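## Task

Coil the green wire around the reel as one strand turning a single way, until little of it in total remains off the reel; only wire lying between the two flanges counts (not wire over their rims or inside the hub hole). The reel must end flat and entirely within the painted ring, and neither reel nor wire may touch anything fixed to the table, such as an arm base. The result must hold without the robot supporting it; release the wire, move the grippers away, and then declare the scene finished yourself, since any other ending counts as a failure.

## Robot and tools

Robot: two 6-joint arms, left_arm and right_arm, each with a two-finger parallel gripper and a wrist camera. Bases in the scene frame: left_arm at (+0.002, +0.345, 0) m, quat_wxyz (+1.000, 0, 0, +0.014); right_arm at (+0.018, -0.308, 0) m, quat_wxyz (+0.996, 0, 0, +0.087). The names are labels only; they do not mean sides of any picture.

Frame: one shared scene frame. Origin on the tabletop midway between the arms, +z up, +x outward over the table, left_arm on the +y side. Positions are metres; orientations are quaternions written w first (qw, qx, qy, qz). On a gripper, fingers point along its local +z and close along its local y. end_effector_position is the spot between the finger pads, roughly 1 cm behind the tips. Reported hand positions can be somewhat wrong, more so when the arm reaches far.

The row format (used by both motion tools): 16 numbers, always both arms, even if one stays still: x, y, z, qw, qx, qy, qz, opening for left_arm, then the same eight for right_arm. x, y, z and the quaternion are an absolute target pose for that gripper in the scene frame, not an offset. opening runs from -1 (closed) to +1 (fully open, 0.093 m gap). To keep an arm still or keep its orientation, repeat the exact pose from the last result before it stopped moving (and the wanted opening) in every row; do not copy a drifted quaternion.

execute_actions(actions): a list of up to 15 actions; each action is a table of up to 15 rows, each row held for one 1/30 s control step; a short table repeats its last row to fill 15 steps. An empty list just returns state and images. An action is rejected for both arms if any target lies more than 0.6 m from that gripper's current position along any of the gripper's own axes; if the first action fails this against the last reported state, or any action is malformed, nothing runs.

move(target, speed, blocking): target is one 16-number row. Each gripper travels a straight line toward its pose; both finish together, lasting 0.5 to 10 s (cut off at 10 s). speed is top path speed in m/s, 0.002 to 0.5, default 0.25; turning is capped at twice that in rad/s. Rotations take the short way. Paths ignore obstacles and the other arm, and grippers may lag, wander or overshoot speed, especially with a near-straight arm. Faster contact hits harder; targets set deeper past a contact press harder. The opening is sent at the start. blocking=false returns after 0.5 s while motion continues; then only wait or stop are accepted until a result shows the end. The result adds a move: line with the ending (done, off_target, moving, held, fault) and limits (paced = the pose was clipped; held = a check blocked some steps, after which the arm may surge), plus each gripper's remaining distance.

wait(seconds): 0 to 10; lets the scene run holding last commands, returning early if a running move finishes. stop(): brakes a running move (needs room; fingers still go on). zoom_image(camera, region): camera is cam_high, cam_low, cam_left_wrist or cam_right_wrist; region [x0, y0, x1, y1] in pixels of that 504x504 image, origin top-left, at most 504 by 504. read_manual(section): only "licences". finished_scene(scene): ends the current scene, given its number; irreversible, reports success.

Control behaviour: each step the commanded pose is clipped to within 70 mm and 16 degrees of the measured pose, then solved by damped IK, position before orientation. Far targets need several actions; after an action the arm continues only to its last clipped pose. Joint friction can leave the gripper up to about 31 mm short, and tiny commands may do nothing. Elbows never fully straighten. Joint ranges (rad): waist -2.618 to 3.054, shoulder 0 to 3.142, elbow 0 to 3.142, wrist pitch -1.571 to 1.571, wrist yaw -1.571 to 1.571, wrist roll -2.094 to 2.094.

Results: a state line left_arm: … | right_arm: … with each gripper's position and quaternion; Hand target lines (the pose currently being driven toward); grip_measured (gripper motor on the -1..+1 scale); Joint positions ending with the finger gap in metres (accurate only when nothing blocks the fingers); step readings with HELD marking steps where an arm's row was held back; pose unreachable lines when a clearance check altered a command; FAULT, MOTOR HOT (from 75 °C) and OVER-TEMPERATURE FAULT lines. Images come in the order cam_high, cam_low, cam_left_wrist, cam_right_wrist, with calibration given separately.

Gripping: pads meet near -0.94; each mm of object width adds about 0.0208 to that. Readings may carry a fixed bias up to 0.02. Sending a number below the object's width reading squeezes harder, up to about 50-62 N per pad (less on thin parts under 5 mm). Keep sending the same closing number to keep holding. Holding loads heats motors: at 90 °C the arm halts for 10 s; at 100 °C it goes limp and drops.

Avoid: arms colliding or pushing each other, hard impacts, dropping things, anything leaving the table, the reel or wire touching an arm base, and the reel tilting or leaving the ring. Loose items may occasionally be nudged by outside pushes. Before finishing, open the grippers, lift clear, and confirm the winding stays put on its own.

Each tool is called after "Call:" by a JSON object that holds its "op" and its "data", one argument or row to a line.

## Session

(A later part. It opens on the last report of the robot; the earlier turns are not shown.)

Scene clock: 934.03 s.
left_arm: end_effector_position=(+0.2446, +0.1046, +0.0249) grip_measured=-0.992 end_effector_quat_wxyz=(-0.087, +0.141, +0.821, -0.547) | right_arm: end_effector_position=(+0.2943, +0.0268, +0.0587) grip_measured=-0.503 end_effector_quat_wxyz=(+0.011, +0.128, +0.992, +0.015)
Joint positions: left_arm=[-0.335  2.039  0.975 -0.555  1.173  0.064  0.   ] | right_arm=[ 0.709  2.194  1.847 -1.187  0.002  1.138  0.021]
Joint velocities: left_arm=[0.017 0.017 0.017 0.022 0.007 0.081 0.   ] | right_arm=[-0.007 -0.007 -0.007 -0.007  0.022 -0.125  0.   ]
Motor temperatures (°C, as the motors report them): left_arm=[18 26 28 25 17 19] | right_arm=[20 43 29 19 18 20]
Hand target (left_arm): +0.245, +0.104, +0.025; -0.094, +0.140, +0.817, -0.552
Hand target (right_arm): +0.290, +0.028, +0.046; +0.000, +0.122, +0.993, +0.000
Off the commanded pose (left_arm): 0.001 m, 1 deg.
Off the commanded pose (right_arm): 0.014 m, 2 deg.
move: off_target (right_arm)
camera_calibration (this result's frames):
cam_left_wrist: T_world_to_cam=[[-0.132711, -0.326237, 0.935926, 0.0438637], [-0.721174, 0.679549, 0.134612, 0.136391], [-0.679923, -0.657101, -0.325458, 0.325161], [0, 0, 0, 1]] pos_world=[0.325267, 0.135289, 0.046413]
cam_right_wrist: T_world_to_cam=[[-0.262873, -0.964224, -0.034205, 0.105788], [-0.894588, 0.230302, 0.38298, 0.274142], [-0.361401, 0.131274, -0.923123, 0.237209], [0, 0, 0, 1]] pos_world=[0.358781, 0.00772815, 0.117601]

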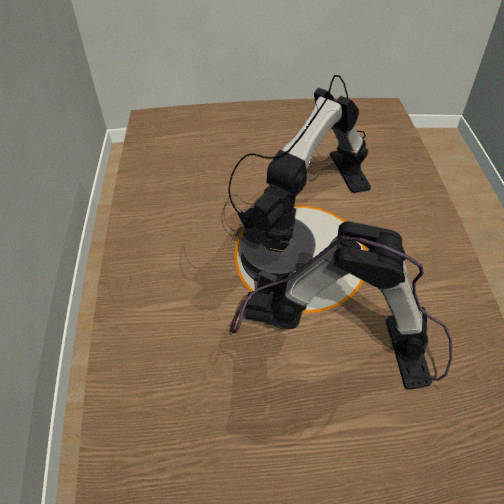

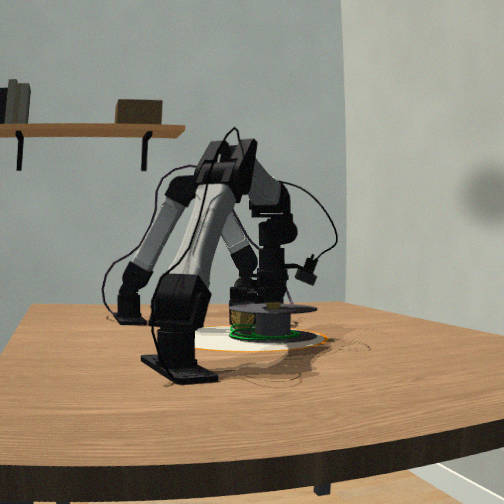

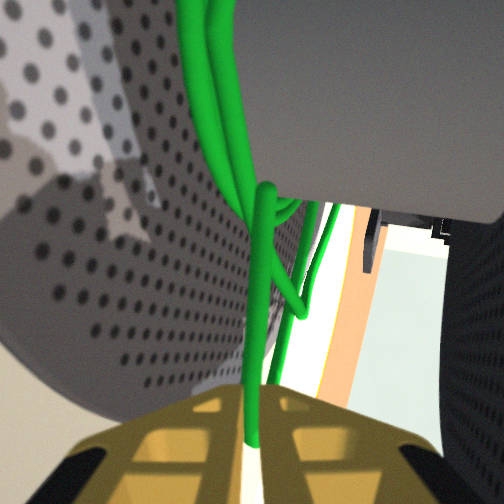

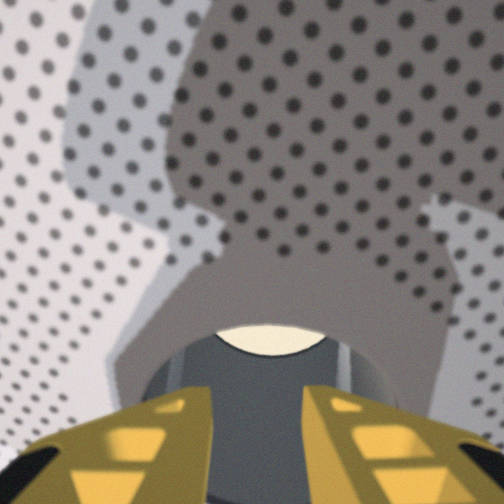

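Call:
{"op": "move", "data": {
  "target": [0.244,0.104,0.024,-0.0971,0.1440,0.8164,-0.5508,-0.76,0.290,0.029,0.046,0,0.1219,0.9925,0,-0.5],
  "speed": 0.03
}}

Scene clock: 935.70 s.
left_arm: end_effector_position=(+0.2440, +0.1046, +0.0260) grip_measured=-0.769 end_effector_quat_wxyz=(-0.090, +0.142, +0.818, -0.550) | right_arm: end_effector_position=(+0.2940, +0.0265, +0.0594) grip_measured=-0.503 end_effector_quat_wxyz=(+0.010, +0.128, +0.992, +0.015)
Joint positions: left_arm=[-0.334  2.045  0.983 -0.578  1.181  0.083  0.008] | right_arm=[ 0.709  2.192  1.847 -1.189  0.002  1.138  0.021]
Joint velocities: left_arm=[ 0.007  0.012  0.002 -0.081  0.022 -0.022  0.001] | right_arm=[-0.012 -0.017  0.007 -0.022 -0.007  0.007 -0.   ]
Motor temperatures (°C, as the motors report them): left_arm=[18 27 28 25 17 19] | right_arm=[20 43 29 19 18 20]
Hand target (left_arm): +0.244, +0.104, +0.024; -0.096, +0.143, +0.817, -0.551
Hand target (right_arm): +0.290, +0.028, +0.046; +0.000, +0.122, +0.993, +0.000
Off the commanded pose (left_arm): 0.002 m, 1 deg.
Off the commanded pose (right_arm): 0.014 m, 2 deg.
move: off_target (right_arm)
camera_calibration (this result's frames):
cam_left_wrist: T_world_to_cam=[[-0.129812, -0.318719, 0.938918, 0.0411575], [-0.716729, 0.6845, 0.133263, 0.134242], [-0.685163, -0.65565, -0.317291, 0.326049], [0, 0, 0, 1]] pos_world=[0.324955, 0.135003, 0.0469194]
cam_right_wrist: T_world_to_cam=[[-0.262889, -0.964244, -0.0335096, 0.105343], [-0.894402, 0.230528, 0.383278, 0.273646], [-0.361848, 0.13073, -0.923025, 0.237852], [0, 0, 0, 1]] pos_world=[0.35851, 0.00739884, 0.118191]

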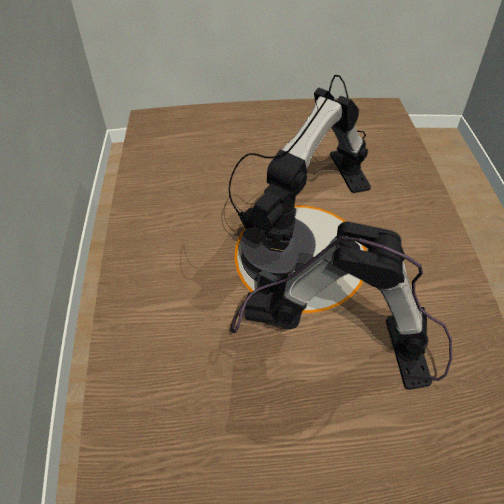

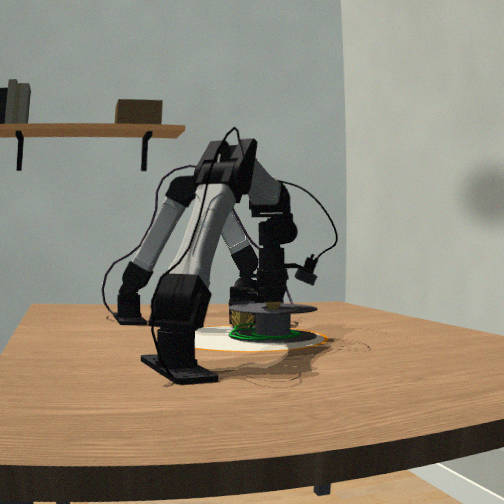

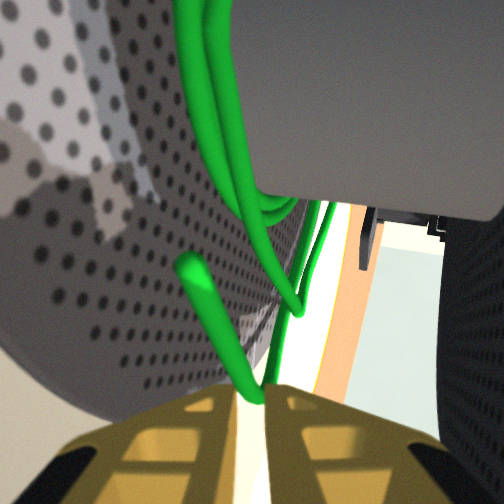

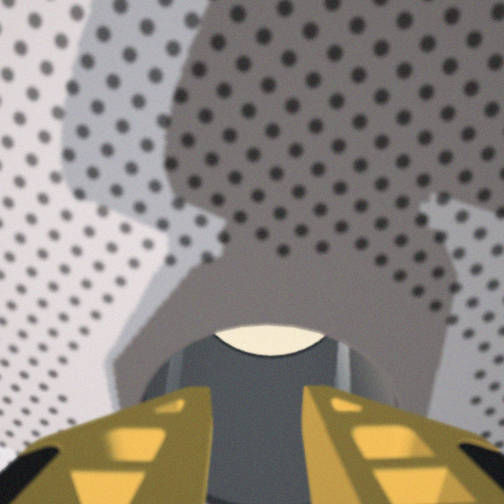

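Call:
{"op": "move", "data": {
  "target": [0.254,0.131,0.036,-0.0971,0.1440,0.8164,-0.5508,-0.76,0.290,0.029,0.046,0,0.1219,0.9925,0,-0.5],
  "speed": 0.03
}}

Scene clock: 938.13 s.
left_arm: end_effector_position=(+0.2502, +0.1305, +0.0319) grip_measured=-0.763 end_effector_quat_wxyz=(-0.095, +0.148, +0.822, -0.542) | right_arm: end_effector_position=(+0.2936, +0.0375, +0.0589) grip_measured=-0.503 end_effector_quat_wxyz=(+0.010, +0.123, +0.992, +0.031)
Joint positions: left_arm=[-0.252  2.078  1.071 -0.85   1.147  0.318  0.009] | right_arm=[ 0.718  2.2    1.856 -1.163 -0.017  1.138  0.021]
Joint velocities: left_arm=[ 0.007 -0.007  0.017 -0.007 -0.066  0.007 -0.   ] | right_arm=[-0.007 -0.002 -0.017 -0.066 -0.051 -0.007  0.   ]
Motor temperatures (°C, as the motors report them): left_arm=[18 27 28 25 17 19] | right_arm=[20 43 29 19 18 20]
Hand target (left_arm): +0.255, +0.130, +0.036; -0.095, +0.143, +0.817, -0.550
Hand target (right_arm): +0.290, +0.029, +0.047; +0.000, +0.122, +0.993, +0.000
Off the commanded pose (left_arm): 0.006 m, 1 deg.
Off the commanded pose (right_arm): 0.016 m, 4 deg.
move: off_target (right_arm)
camera_calibration (this result's frames):
cam_left_wrist: T_world_to_cam=[[-0.137038, -0.332769, 0.932998, 0.0485572], [-0.70664, 0.692901, 0.143344, 0.116279], [-0.694176, -0.63965, -0.330102, 0.349674], [0, 0, 0, 1]] pos_world=[0.331557, 0.159257, 0.0534564]
cam_right_wrist: T_world_to_cam=[[-0.252649, -0.965303, -0.0660186, 0.114809], [-0.89792, 0.208501, 0.387643, 0.27254], [-0.360428, 0.157217, -0.919443, 0.234248], [0, 0, 0, 1]] pos_world=[0.358154, 0.0171731, 0.117309]

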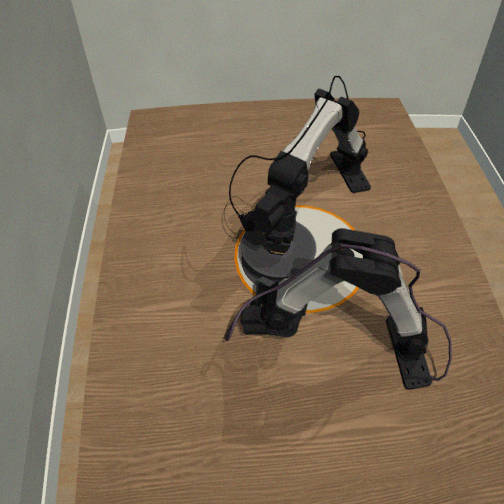

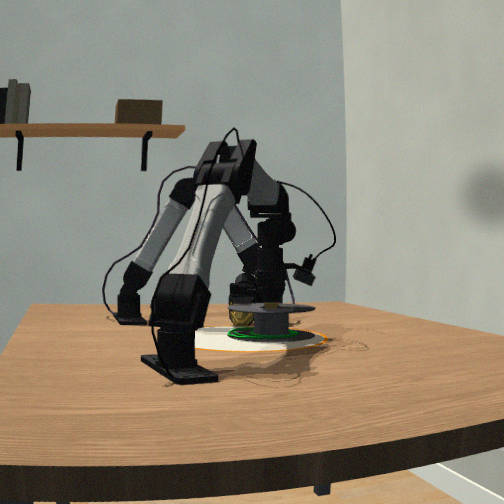

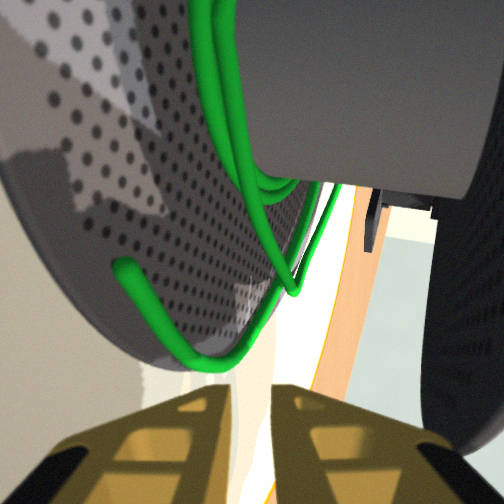

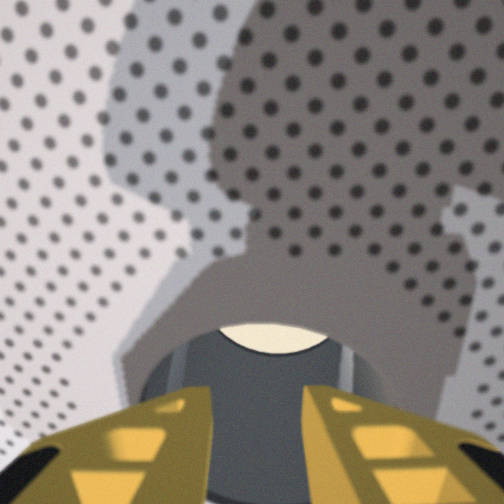

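Call:
{"op": "move", "data": {
  "target": [0.26,0.175,0.07,0.1225,-0.3193,0.8772,-0.3368,-0.76,0.290,0.033,0.046,0,0.1219,0.9925,0,-0.5],
  "speed": 0.12
}}

Call:
{"op": "move", "data": {
  "target": [0.24,0.18,0.10,0.2534,0.6601,0.6601,-0.2534,-0.76,0.290,0.033,0.046,0,0.1219,0.9925,0,-0.5],
  "speed": 0.4
}}

Scene clock: 943.87 s.
left_arm: end_effector_position=(+0.2628, +0.1740, +0.0641) grip_measured=-0.762 end_effector_quat_wxyz=(+0.117, -0.315, +0.879, -0.339) | right_arm: end_effector_position=(+0.2937, +0.0376, +0.0587) grip_measured=-0.503 end_effector_quat_wxyz=(+0.007, +0.123, +0.992, +0.027)
Joint positions: left_arm=[-0.438  1.253  0.529 -0.172  0.316 -1.211  0.009] | right_arm=[ 0.718  2.211  1.873 -1.179 -0.017  1.138  0.021]
Joint velocities: left_arm=[ 0.007  0.007 -0.017  0.007  0.022 -0.037 -0.   ] | right_arm=[ 0.007 -0.007 -0.007  0.037 -0.037 -0.051  0.   ]
Motor temperatures (°C, as the motors report them): left_arm=[18 27 28 24 17 19] | right_arm=[20 43 29 19 18 20]
Hand target (left_arm): +0.260, +0.175, +0.066; +0.121, -0.316, +0.879, -0.337
Hand target (right_arm): +0.290, +0.033, +0.047; +0.000, +0.122, +0.993, +0.000
Off the commanded pose (left_arm): 0.007 m, 1 deg.
Off the commanded pose (right_arm): 0.014 m, 3 deg.
move: off_target (right_arm)
camera_calibration (this result's frames):
cam_left_wrist: T_world_to_cam=[[0.450429, -0.557466, 0.697385, -0.0655265], [-0.890878, -0.33202, 0.309998, 0.306433], [0.058732, -0.760917, -0.646185, 0.240383], [0, 0, 0, 1]] pos_world=[0.288391, 0.248125, 0.106036]
cam_right_wrist: T_world_to_cam=[[-0.253018, -0.965761, -0.0573386, 0.114529], [-0.895587, 0.211392, 0.391456, 0.271643], [-0.365932, 0.150397, -0.918409, 0.235907], [0, 0, 0, 1]] pos_world=[0.358584, 0.0177051, 0.11689]

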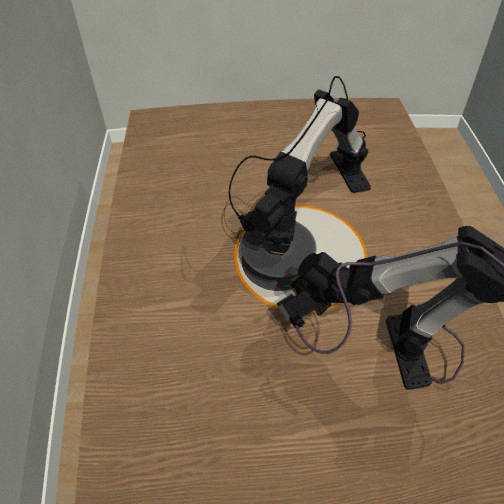

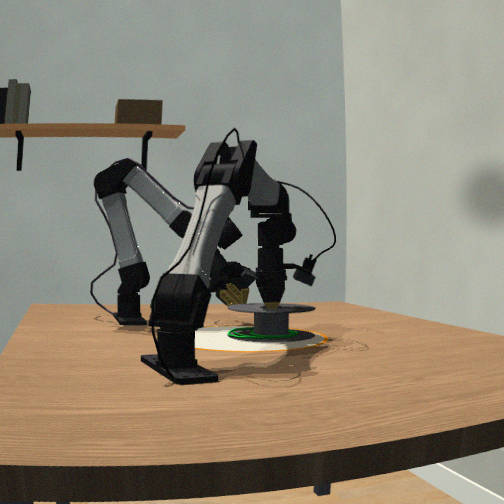

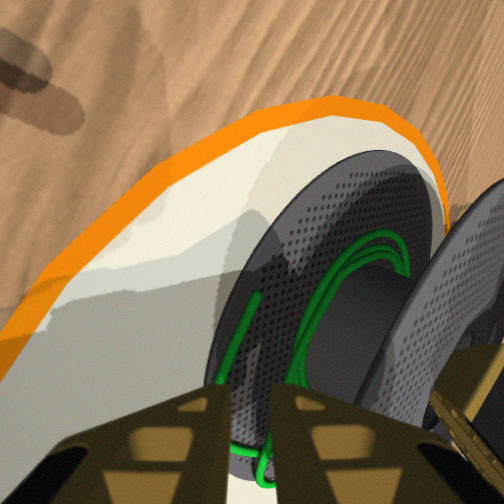

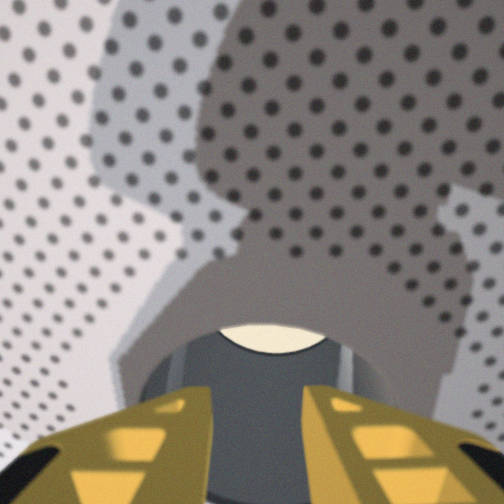

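Scene clock: 947.20 s.
left_arm: end_effector_position=(+0.2386, +0.1800, +0.1028) grip_measured=-0.762 end_effector_quat_wxyz=(+0.264, +0.655, +0.661, -0.253) | right_arm: end_effector_position=(+0.2937, +0.0376, +0.0587) grip_measured=-0.503 end_effector_quat_wxyz=(+0.007, +0.123, +0.992, +0.027)
Joint positions: left_arm=[-0.238  1.429  0.881 -0.809  0.724  1.27   0.009] | right_arm=[ 0.718  2.211  1.873 -1.179 -0.017  1.138  0.021]
Joint velocities: left_arm=[-0.007  0.002 -0.012  0.007 -0.022  0.037 -0.   ] | right_arm=[-0.012 -0.007 -0.002  0.007  0.066 -0.022 -0.001]
Motor temperatures (°C, as the motors report them): left_arm=[18 27 28 24 17 19] | right_arm=[20 44 29 19 18 20]
Hand target (left_arm): +0.240, +0.180, +0.101; +0.255, +0.658, +0.661, -0.253
Hand target (right_arm): +0.290, +0.033, +0.047; +0.000, +0.122, +0.993, +0.000
Off the commanded pose (left_arm): 0.003 m, 1 deg.
Off the commanded pose (right_arm): 0.014 m, 3 deg.
move: off_target (right_arm)
camera_calibration (this result's frames):
cam_left_wrist: T_world_to_cam=[[-0.999762, 0.0193569, 0.0100369, 0.234584], [0.0154784, 0.954261, -0.298574, -0.110305], [-0.0153573, -0.298348, -0.954334, 0.237469], [0, 0, 0, 1]] pos_world=[0.239882, 0.171568, 0.191336]
cam_right_wrist: T_world_to_cam=[[-0.253018, -0.965761, -0.0573386, 0.114529], [-0.895587, 0.211392, 0.391456, 0.271643], [-0.365932, 0.150397, -0.918409, 0.235907], [0, 0, 0, 1]] pos_world=[0.358584, 0.0177051, 0.11689]

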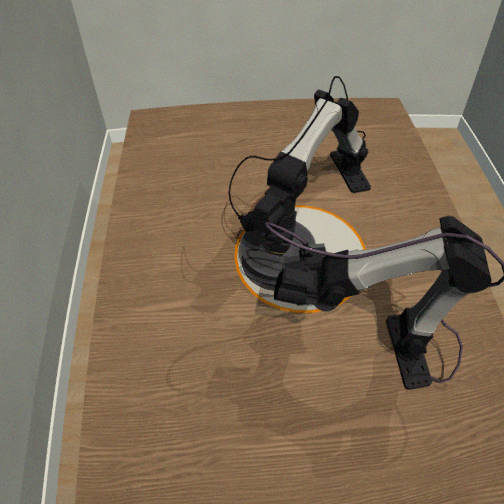

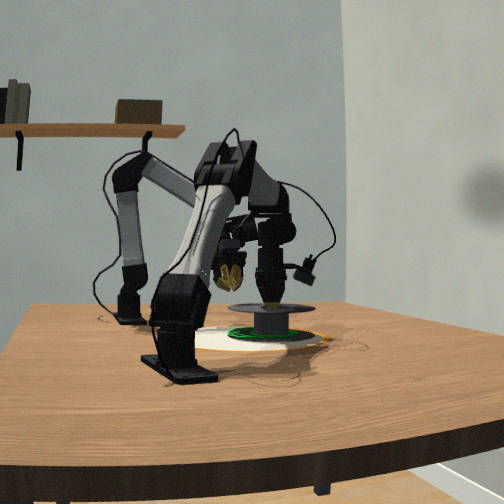

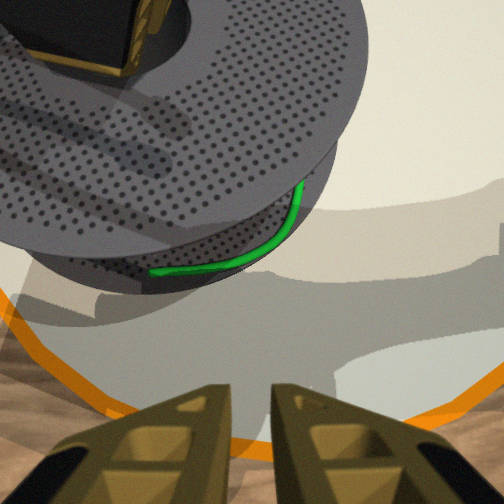

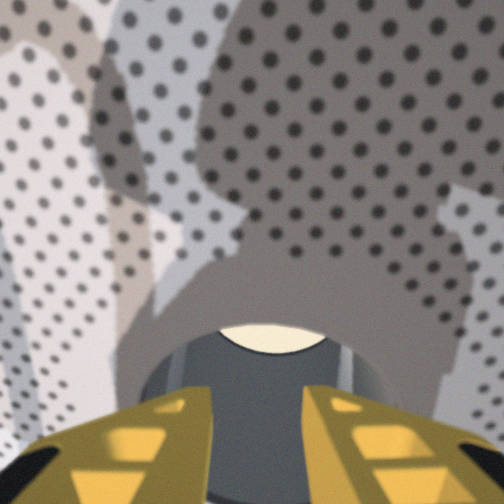

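Call:
{"op": "zoom_image", "data": {
  "camera": "cam_left_wrist",
  "region": [120,150,360,330]
}}

Region (120, 150, 360, 330) of cam_left_wrist's 504x504 image, scaled by 2.100, with more detail than that image has; it fills the top 378 rows of this view, and the rest is white.

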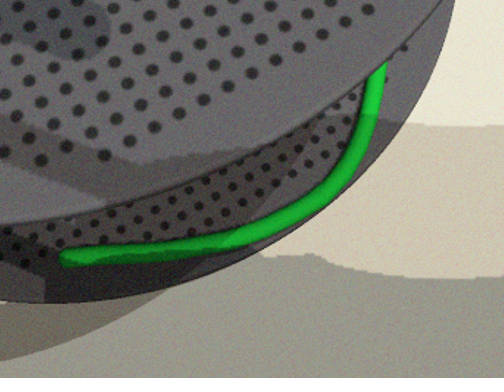

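Call:
{"op": "move", "data": {
  "target": [0.22,0.20,0.10,0.2534,0.6601,0.6601,-0.2534,-0.76,0.292,0.036,0.052,0,0.1219,0.9925,0,-1],
  "speed": 0.1
}}

Call:
{"op": "move", "data": {
  "target": [0.22,0.20,0.10,0.2534,0.6601,0.6601,-0.2534,-0.76,0.292,0.036,0.052,0,-0.5736,0.8192,0,-1],
  "speed": 0.3
}}

Scene clock: 951.67 s.
left_arm: end_effector_position=(+0.2261, +0.1968, +0.0983) grip_measured=-0.762 end_effector_quat_wxyz=(+0.254, +0.661, +0.659, -0.253) | right_arm: end_effector_position=(+0.2924, +0.0353, +0.0555) grip_measured=-0.998 end_effector_quat_wxyz=(-0.001, +0.123, +0.992, +0.011)
Joint positions: left_arm=[-0.182  1.404  0.853 -0.881  0.723  1.366  0.009] | right_arm=[ 0.718  2.24   1.91  -1.224 -0.014  1.138  0.   ]
Joint velocities: left_arm=[ 0.002 -0.002 -0.017 -0.022  0.051  0.051 -0.   ] | right_arm=[ 0.007 -0.012 -0.002 -0.051 -0.007 -0.007  0.   ]
Motor temperatures (°C, as the motors report them): left_arm=[18 27 28 24 17 19] | right_arm=[20 44 29 19 18 20]
Hand target (left_arm): +0.221, +0.200, +0.100; +0.254, +0.660, +0.660, -0.253
Hand target (right_arm): +0.292, +0.036, +0.052; +0.000, +0.122, +0.993, +0.001
Off the commanded pose (left_arm): 0.007 m, 0 deg.
Off the commanded pose (right_arm): 0.004 m, 1 deg.
move: done
camera_calibration (this result's frames):
cam_left_wrist: T_world_to_cam=[[-0.999223, 0.0339063, 0.0201016, 0.217867], [0.0267963, 0.958321, -0.284435, -0.132318], [-0.0289079, -0.283675, -0.958485, 0.238587], [0, 0, 0, 1]] pos_world=[0.228141, 0.187097, 0.186666]
cam_right_wrist: T_world_to_cam=[[-0.253955, -0.966954, -0.0225243, 0.110221], [-0.887151, 0.223593, 0.403694, 0.268673], [-0.385317, 0.122503, -0.914617, 0.239301], [0, 0, 0, 1]] pos_world=[0.358552, 0.0171907, 0.11289]

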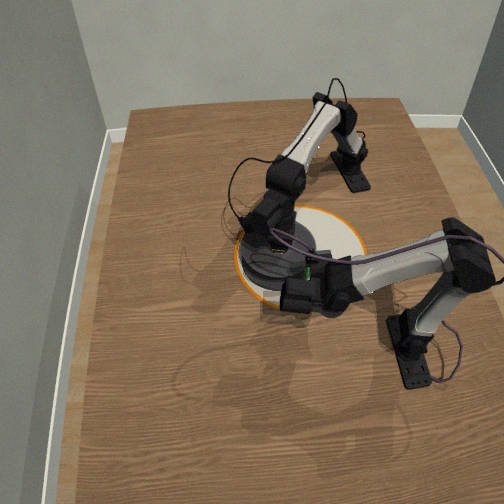

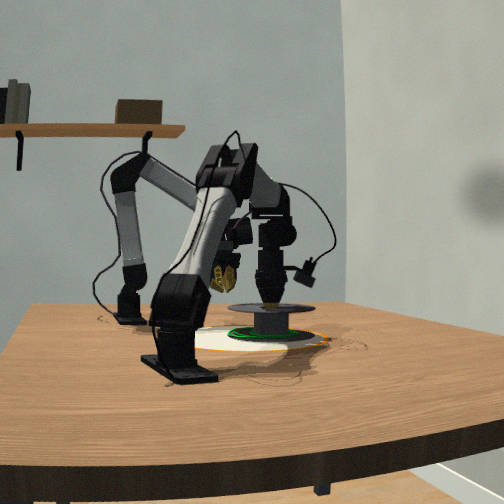

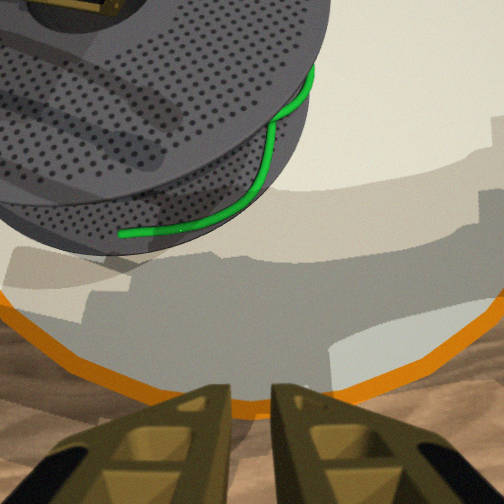

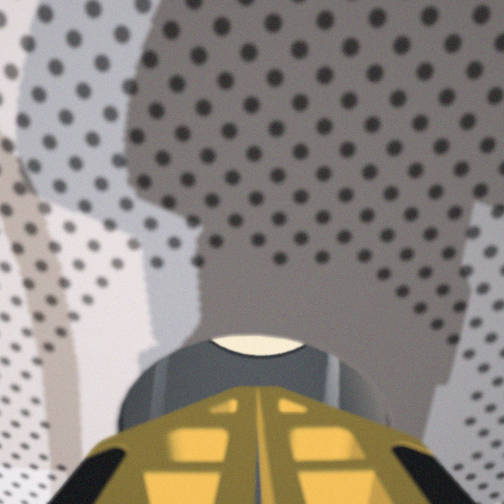

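Scene clock: 954.73 s.
left_arm: end_effector_position=(+0.2255, +0.1969, +0.0982) grip_measured=-0.762 end_effector_quat_wxyz=(+0.253, +0.662, +0.658, -0.254) | right_arm: end_effector_position=(+0.2923, +0.0350, +0.0555) grip_measured=-0.999 end_effector_quat_wxyz=(+0.006, -0.567, +0.823, +0.009)
Joint positions: left_arm=[-0.182  1.404  0.853 -0.884  0.723  1.371  0.009] | right_arm=[ 0.718  2.24   1.91  -1.225 -0.013 -0.315  0.   ]
Joint velocities: left_arm=[-0.012 -0.012  0.002  0.007 -0.095 -0.037  0.001] | right_arm=[-0.002  0.002 -0.022  0.037 -0.022 -0.007  0.   ]
Motor temperatures (°C, as the motors report them): left_arm=[18 27 28 24 17 19] | right_arm=[20 44 29 19 18 20]
Hand target (left_arm): +0.220, +0.200, +0.100; +0.254, +0.660, +0.660, -0.253
Hand target (right_arm): +0.292, +0.036, +0.052; +0.000, -0.573, +0.819, +0.000
Off the commanded pose (left_arm): 0.007 m, 0 deg.
Off the commanded pose (right_arm): 0.004 m, 1 deg.
move: done
camera_calibration (this result's frames):
cam_left_wrist: T_world_to_cam=[[-0.999108, 0.0370105, 0.020323, 0.216609], [0.0297245, 0.958365, -0.283995, -0.133127], [-0.0299876, -0.283137, -0.95861, 0.238666], [0, 0, 0, 1]] pos_world=[0.22753, 0.187143, 0.186578]
cam_right_wrist: T_world_to_cam=[[0.930676, -0.365734, -0.00903093, -0.258195], [-0.334983, -0.861827, 0.380841, 0.146537], [-0.14707, -0.351414, -0.924596, 0.186805], [0, 0, 0, 1]] pos_world=[0.316856, 0.0975054, 0.11458]

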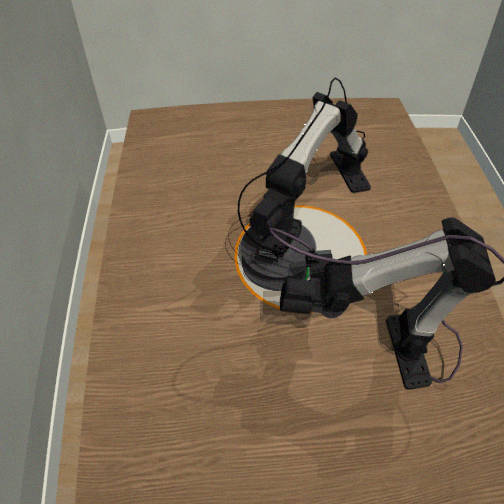

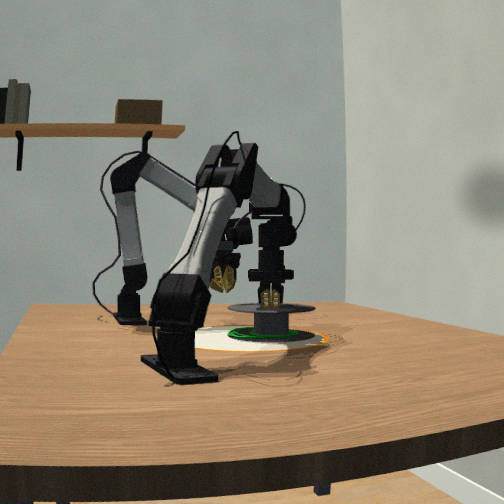

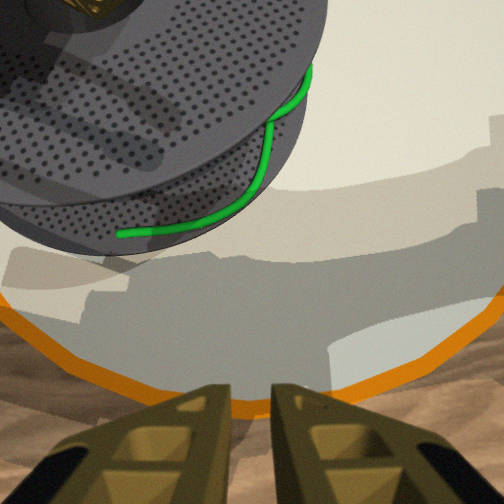

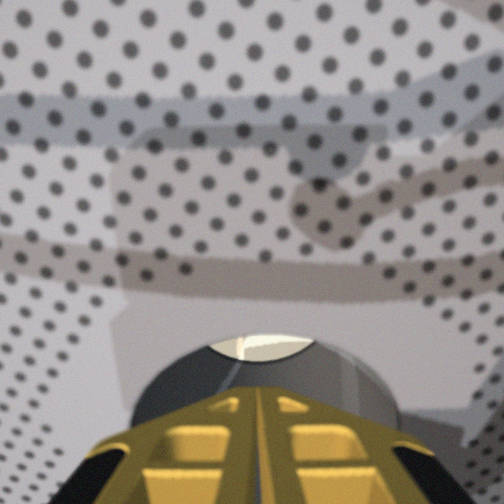

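Call:
{"op": "move", "data": {
  "target": [0.22,0.20,0.10,0.2534,0.6601,0.6601,-0.2534,-0.76,0.292,0.036,0.045,0,-0.5736,0.8192,0,-0.9],
  "speed": 0.05
}}

Call:
{"op": "move", "data": {
  "target": [0.22,0.20,0.10,0.2534,0.6601,0.6601,-0.2534,-0.76,0.292,0.036,0.045,0,-0.5736,0.8192,0,-0.5],
  "speed": 0.05
}}

Call:
{"op": "move", "data": {
  "target": [0.22,0.20,0.10,0.2534,0.6601,0.6601,-0.2534,-0.76,0.292,0.036,0.045,0,-0.2164,0.9763,0,-0.5],
  "speed": 0.1
}}

Scene clock: 956.33 s.
left_arm: end_effector_position=(+0.2255, +0.1969, +0.0982) grip_measured=-0.762 end_effector_quat_wxyz=(+0.253, +0.662, +0.658, -0.254) | right_arm: end_effector_position=(+0.2924, +0.0350, +0.0555) grip_measured=-0.903 end_effector_quat_wxyz=(+0.006, -0.569, +0.823, +0.008)
Joint positions: left_arm=[-0.182  1.404  0.853 -0.884  0.723  1.371  0.009] | right_arm=[ 0.718  2.24   1.91  -1.225 -0.013 -0.318  0.002]
Joint velocities: left_arm=[ 0.012 -0.012 -0.017 -0.007  0.022 -0.066  0.001] | right_arm=[-0.002 -0.007  0.002 -0.022 -0.037  0.007  0.   ]
Motor temperatures (°C, as the motors report them): left_arm=[18 27 28 23 17 19] | right_arm=[20 44 29 19 18 20]
Hand target (left_arm): +0.220, +0.200, +0.100; +0.253, +0.660, +0.660, -0.253
Hand target (right_arm): +0.292, +0.036, +0.045; +0.000, -0.574, +0.819, -0.000
Off the commanded pose (left_arm): 0.007 m, 0 deg.
Off the commanded pose (right_arm): 0.011 m, 1 deg.
move: off_target (right_arm)
camera_calibration (this result's frames):
cam_left_wrist: T_world_to_cam=[[-0.999108, 0.0370105, 0.020323, 0.216609], [0.0297245, 0.958365, -0.283995, -0.133127], [-0.0299876, -0.283137, -0.95861, 0.238666], [0, 0, 0, 1]] pos_world=[0.22753, 0.187143, 0.186578]
cam_right_wrist: T_world_to_cam=[[0.931788, -0.362901, -0.00860884, -0.258704], [-0.332494, -0.862753, 0.380927, 0.14582], [-0.145666, -0.352081, -0.924565, 0.186409], [0, 0, 0, 1]] pos_world=[0.316695, 0.0975536, 0.114573]

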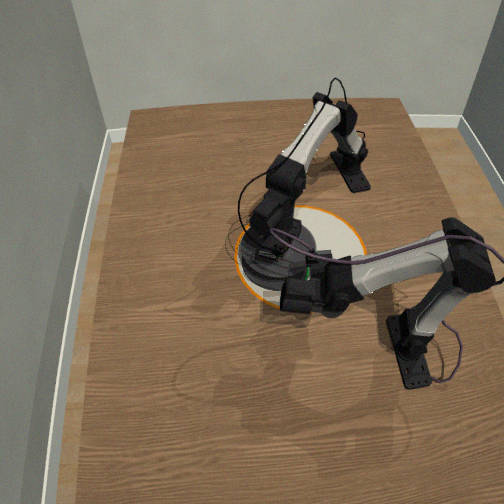

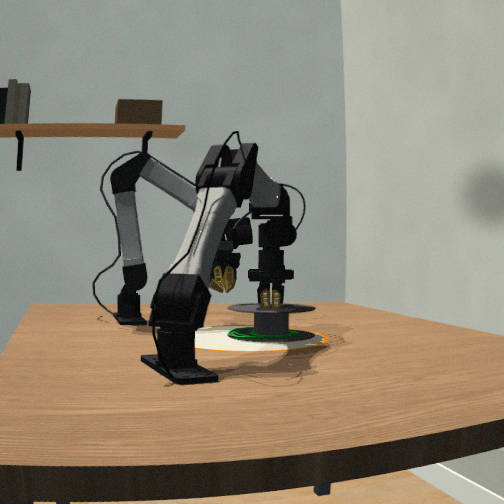

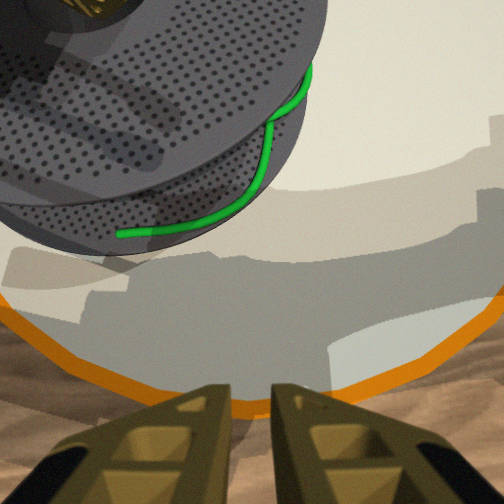

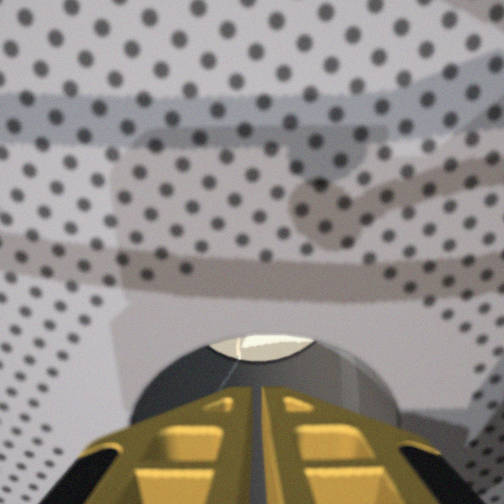

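Scene clock: 957.03 s.
left_arm: end_effector_position=(+0.2254, +0.1969, +0.0982) grip_measured=-0.762 end_effector_quat_wxyz=(+0.253, +0.662, +0.658, -0.254) | right_arm: end_effector_position=(+0.2931, +0.0353, +0.0565) grip_measured=-0.507 end_effector_quat_wxyz=(+0.008, -0.569, +0.822, +0.008)
Joint positions: left_arm=[-0.182  1.404  0.853 -0.885  0.723  1.371  0.009] | right_arm=[ 0.718  2.238  1.91  -1.223 -0.011 -0.319  0.021]
Joint velocities: left_arm=[ 0.002 -0.007  0.002 -0.051  0.066 -0.051 -0.   ] | right_arm=[-0.022  0.012 -0.007 -0.037 -0.007  0.022 -0.001]
Motor temperatures (°C, as the motors report them): left_arm=[18 27 28 23 17 19] | right_arm=[20 44 29 19 18 20]
Hand target (left_arm): +0.220, +0.200, +0.100; +0.253, +0.660, +0.660, -0.254
Hand target (right_arm): +0.292, +0.036, +0.045; -0.000, -0.574, +0.819, -0.000
Off the commanded pose (left_arm): 0.006 m, 0 deg.
Off the commanded pose (right_arm): 0.012 m, 1 deg.
move: off_target (right_arm)
camera_calibration (this result's frames):
cam_left_wrist: T_world_to_cam=[[-0.9991, 0.0370093, 0.0207018, 0.216496], [0.0296175, 0.958382, -0.283949, -0.133123], [-0.030349, -0.283081, -0.958616, 0.238728], [0, 0, 0, 1]] pos_world=[0.227489, 0.18715, 0.186566]
cam_right_wrist: T_world_to_cam=[[0.932221, -0.36185, -0.00537898, -0.259556], [-0.333199, -0.864017, 0.377429, 0.146414], [-0.14122, -0.350055, -0.926023, 0.186226], [0, 0, 0, 1]] pos_world=[0.317047, 0.097773, 0.115793]

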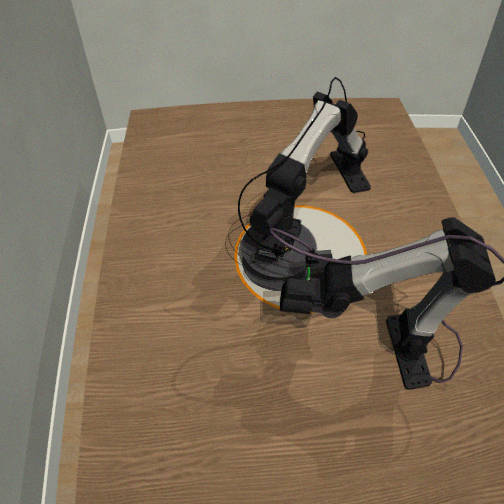

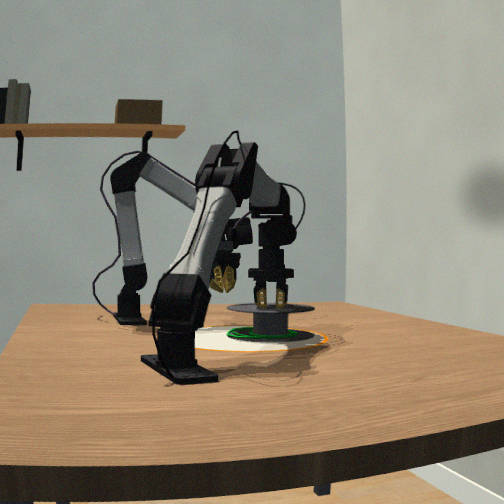

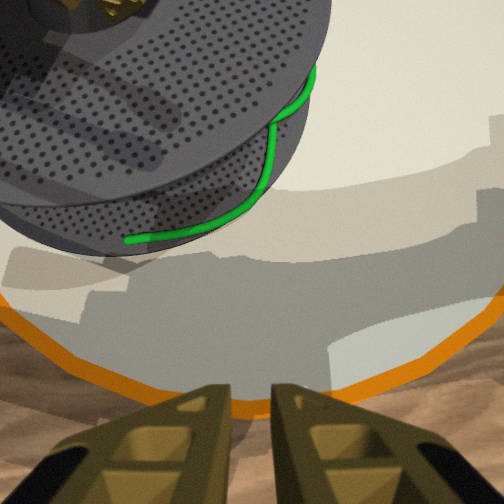

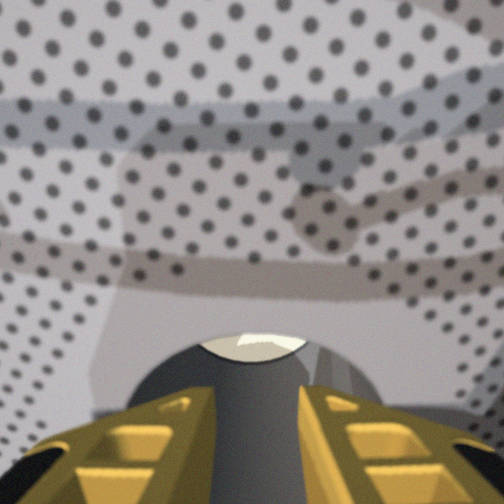

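Scene clock: 961.30 s.
left_arm: end_effector_position=(+0.2254, +0.1969, +0.0982) grip_measured=-0.762 end_effector_quat_wxyz=(+0.253, +0.662, +0.658, -0.254) | right_arm: end_effector_position=(+0.2954, +0.0360, +0.0565) grip_measured=-0.504 end_effector_quat_wxyz=(+0.011, -0.226, +0.974, +0.010)
Joint positions: left_arm=[-0.182  1.404  0.853 -0.885  0.723  1.371  0.009] | right_arm=[ 0.718  2.238  1.91  -1.214 -0.003  0.437  0.021]
Joint velocities: left_arm=[-0.027 -0.007  0.012  0.066 -0.081  0.022 -0.001] | right_arm=[ 0.002 -0.007  0.002 -0.037 -0.022 -0.022 -0.001]
Motor temperatures (°C, as the motors report them): left_arm=[18 27 28 23 17 19] | right_arm=[20 45 29 19 18 20]
Hand target (left_arm): +0.220, +0.200, +0.100; +0.253, +0.660, +0.660, -0.253
Hand target (right_arm): +0.292, +0.036, +0.045; +0.000, -0.216, +0.976, -0.000
Off the commanded pose (left_arm): 0.006 m, 0 deg.
Off the commanded pose (right_arm): 0.012 m, 2 deg.
move: off_target (right_arm)
camera_calibration (this result's frames):
cam_left_wrist: T_world_to_cam=[[-0.9991, 0.0370093, 0.0207018, 0.216496], [0.0296175, 0.958382, -0.283949, -0.133123], [-0.030349, -0.283081, -0.958616, 0.238728], [0, 0, 0, 1]] pos_world=[0.227489, 0.18715, 0.186566]
cam_right_wrist: T_world_to_cam=[[0.430313, -0.902538, -0.015994, -0.0931675], [-0.834019, -0.404297, 0.375441, 0.279314], [-0.345317, -0.148218, -0.926708, 0.239913], [0, 0, 0, 1]] pos_world=[0.35589, 0.064398, 0.115973]

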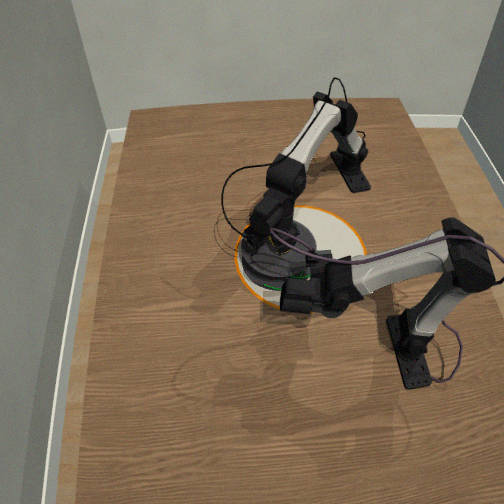

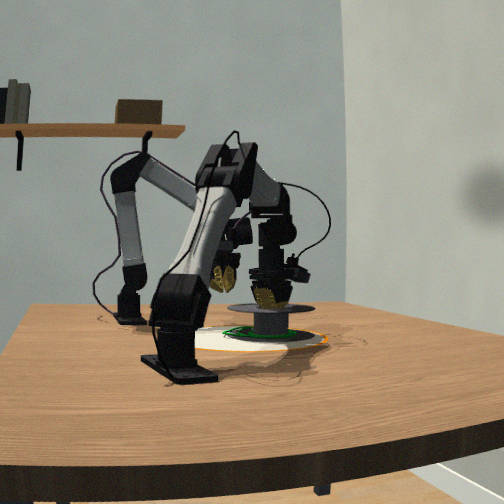

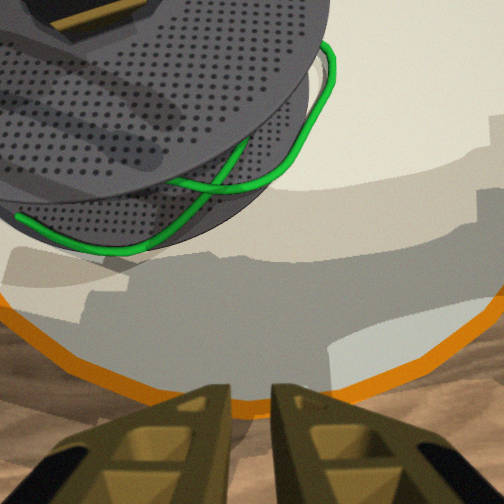

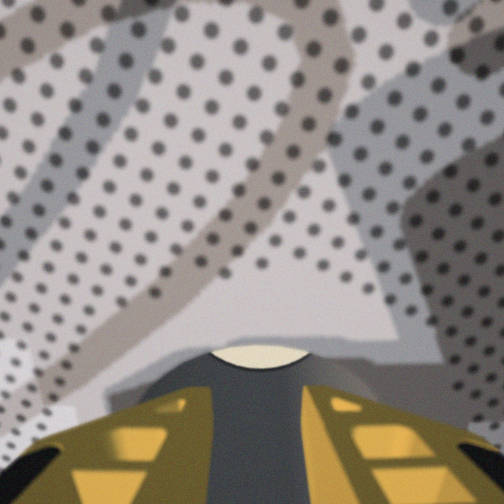

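Call:
{"op": "move", "data": {
  "target": [0.15,0.10,0.11,0.3104,0.4668,0.8085,-0.1792,-0.76,0.292,0.036,0.045,0,-0.2164,0.9763,0,-0.5],
  "speed": 0.2
}}

Scene clock: 964.77 s.
left_arm: end_effector_position=(+0.1476, +0.1057, +0.1045) grip_measured=-0.762 end_effector_quat_wxyz=(+0.294, +0.473, +0.811, -0.177) | right_arm: end_effector_position=(+0.2956, +0.0362, +0.0575) grip_measured=-0.503 end_effector_quat_wxyz=(+0.012, -0.220, +0.975, +0.011)
Joint positions: left_arm=[-1.024  0.991  0.573 -0.454  0.046  0.042  0.009] | right_arm=[ 0.718  2.236  1.91  -1.214 -0.003  0.447  0.021]
Joint velocities: left_arm=[ 0.007 -0.007  0.002 -0.066  0.007 -0.022 -0.002] | right_arm=[-0.002 -0.012 -0.017  0.066  0.022  0.081 -0.   ]
Motor temperatures (°C, as the motors report them): left_arm=[18 27 28 23 17 19] | right_arm=[20 45 29 19 18 20]
Hand target (left_arm): +0.149, +0.103, +0.108; +0.307, +0.470, +0.808, -0.178
Hand target (right_arm): +0.292, +0.036, +0.045; +0.000, -0.216, +0.976, -0.000
Off the commanded pose (left_arm): 0.008 m, 2 deg.
Off the commanded pose (right_arm): 0.013 m, 2 deg.
move: off_target (right_arm)
camera_calibration (this result's frames):
cam_left_wrist: T_world_to_cam=[[-0.886, -0.462651, 0.0309604, 0.177034], [-0.454807, 0.854093, -0.25234, 0.0376287], [0.0903024, -0.237655, -0.967143, 0.194834], [0, 0, 0, 1]] pos_world=[0.156372, 0.0960698, 0.192447]
cam_right_wrist: T_world_to_cam=[[0.421022, -0.906883, -0.0174289, -0.0900705], [-0.838672, -0.39653, 0.373353, 0.280351], [-0.345499, -0.142573, -0.927526, 0.24078], [0, 0, 0, 1]] pos_world=[0.356234, 0.0638131, 0.11709]

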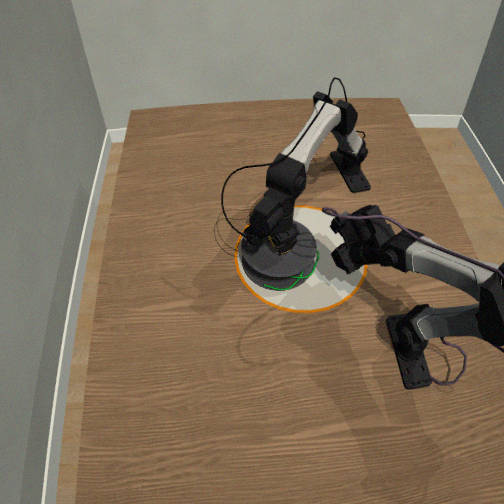

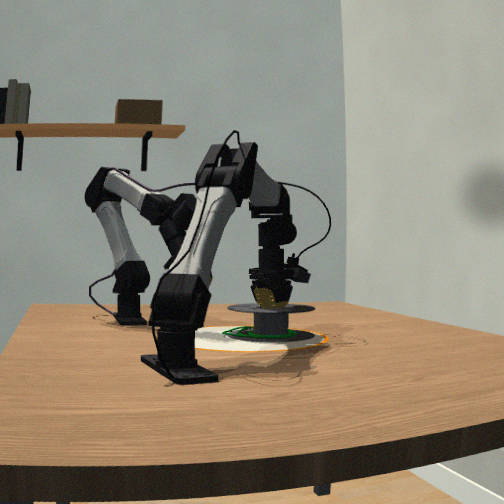

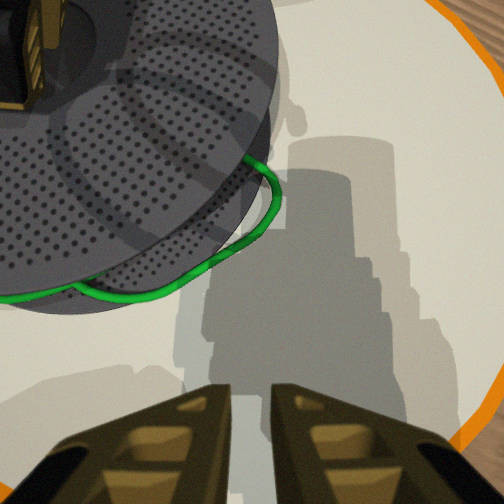

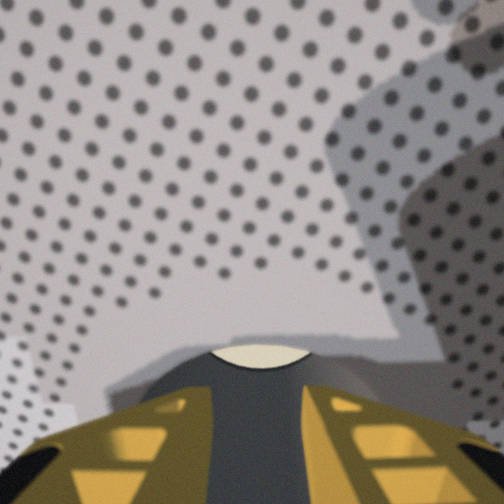

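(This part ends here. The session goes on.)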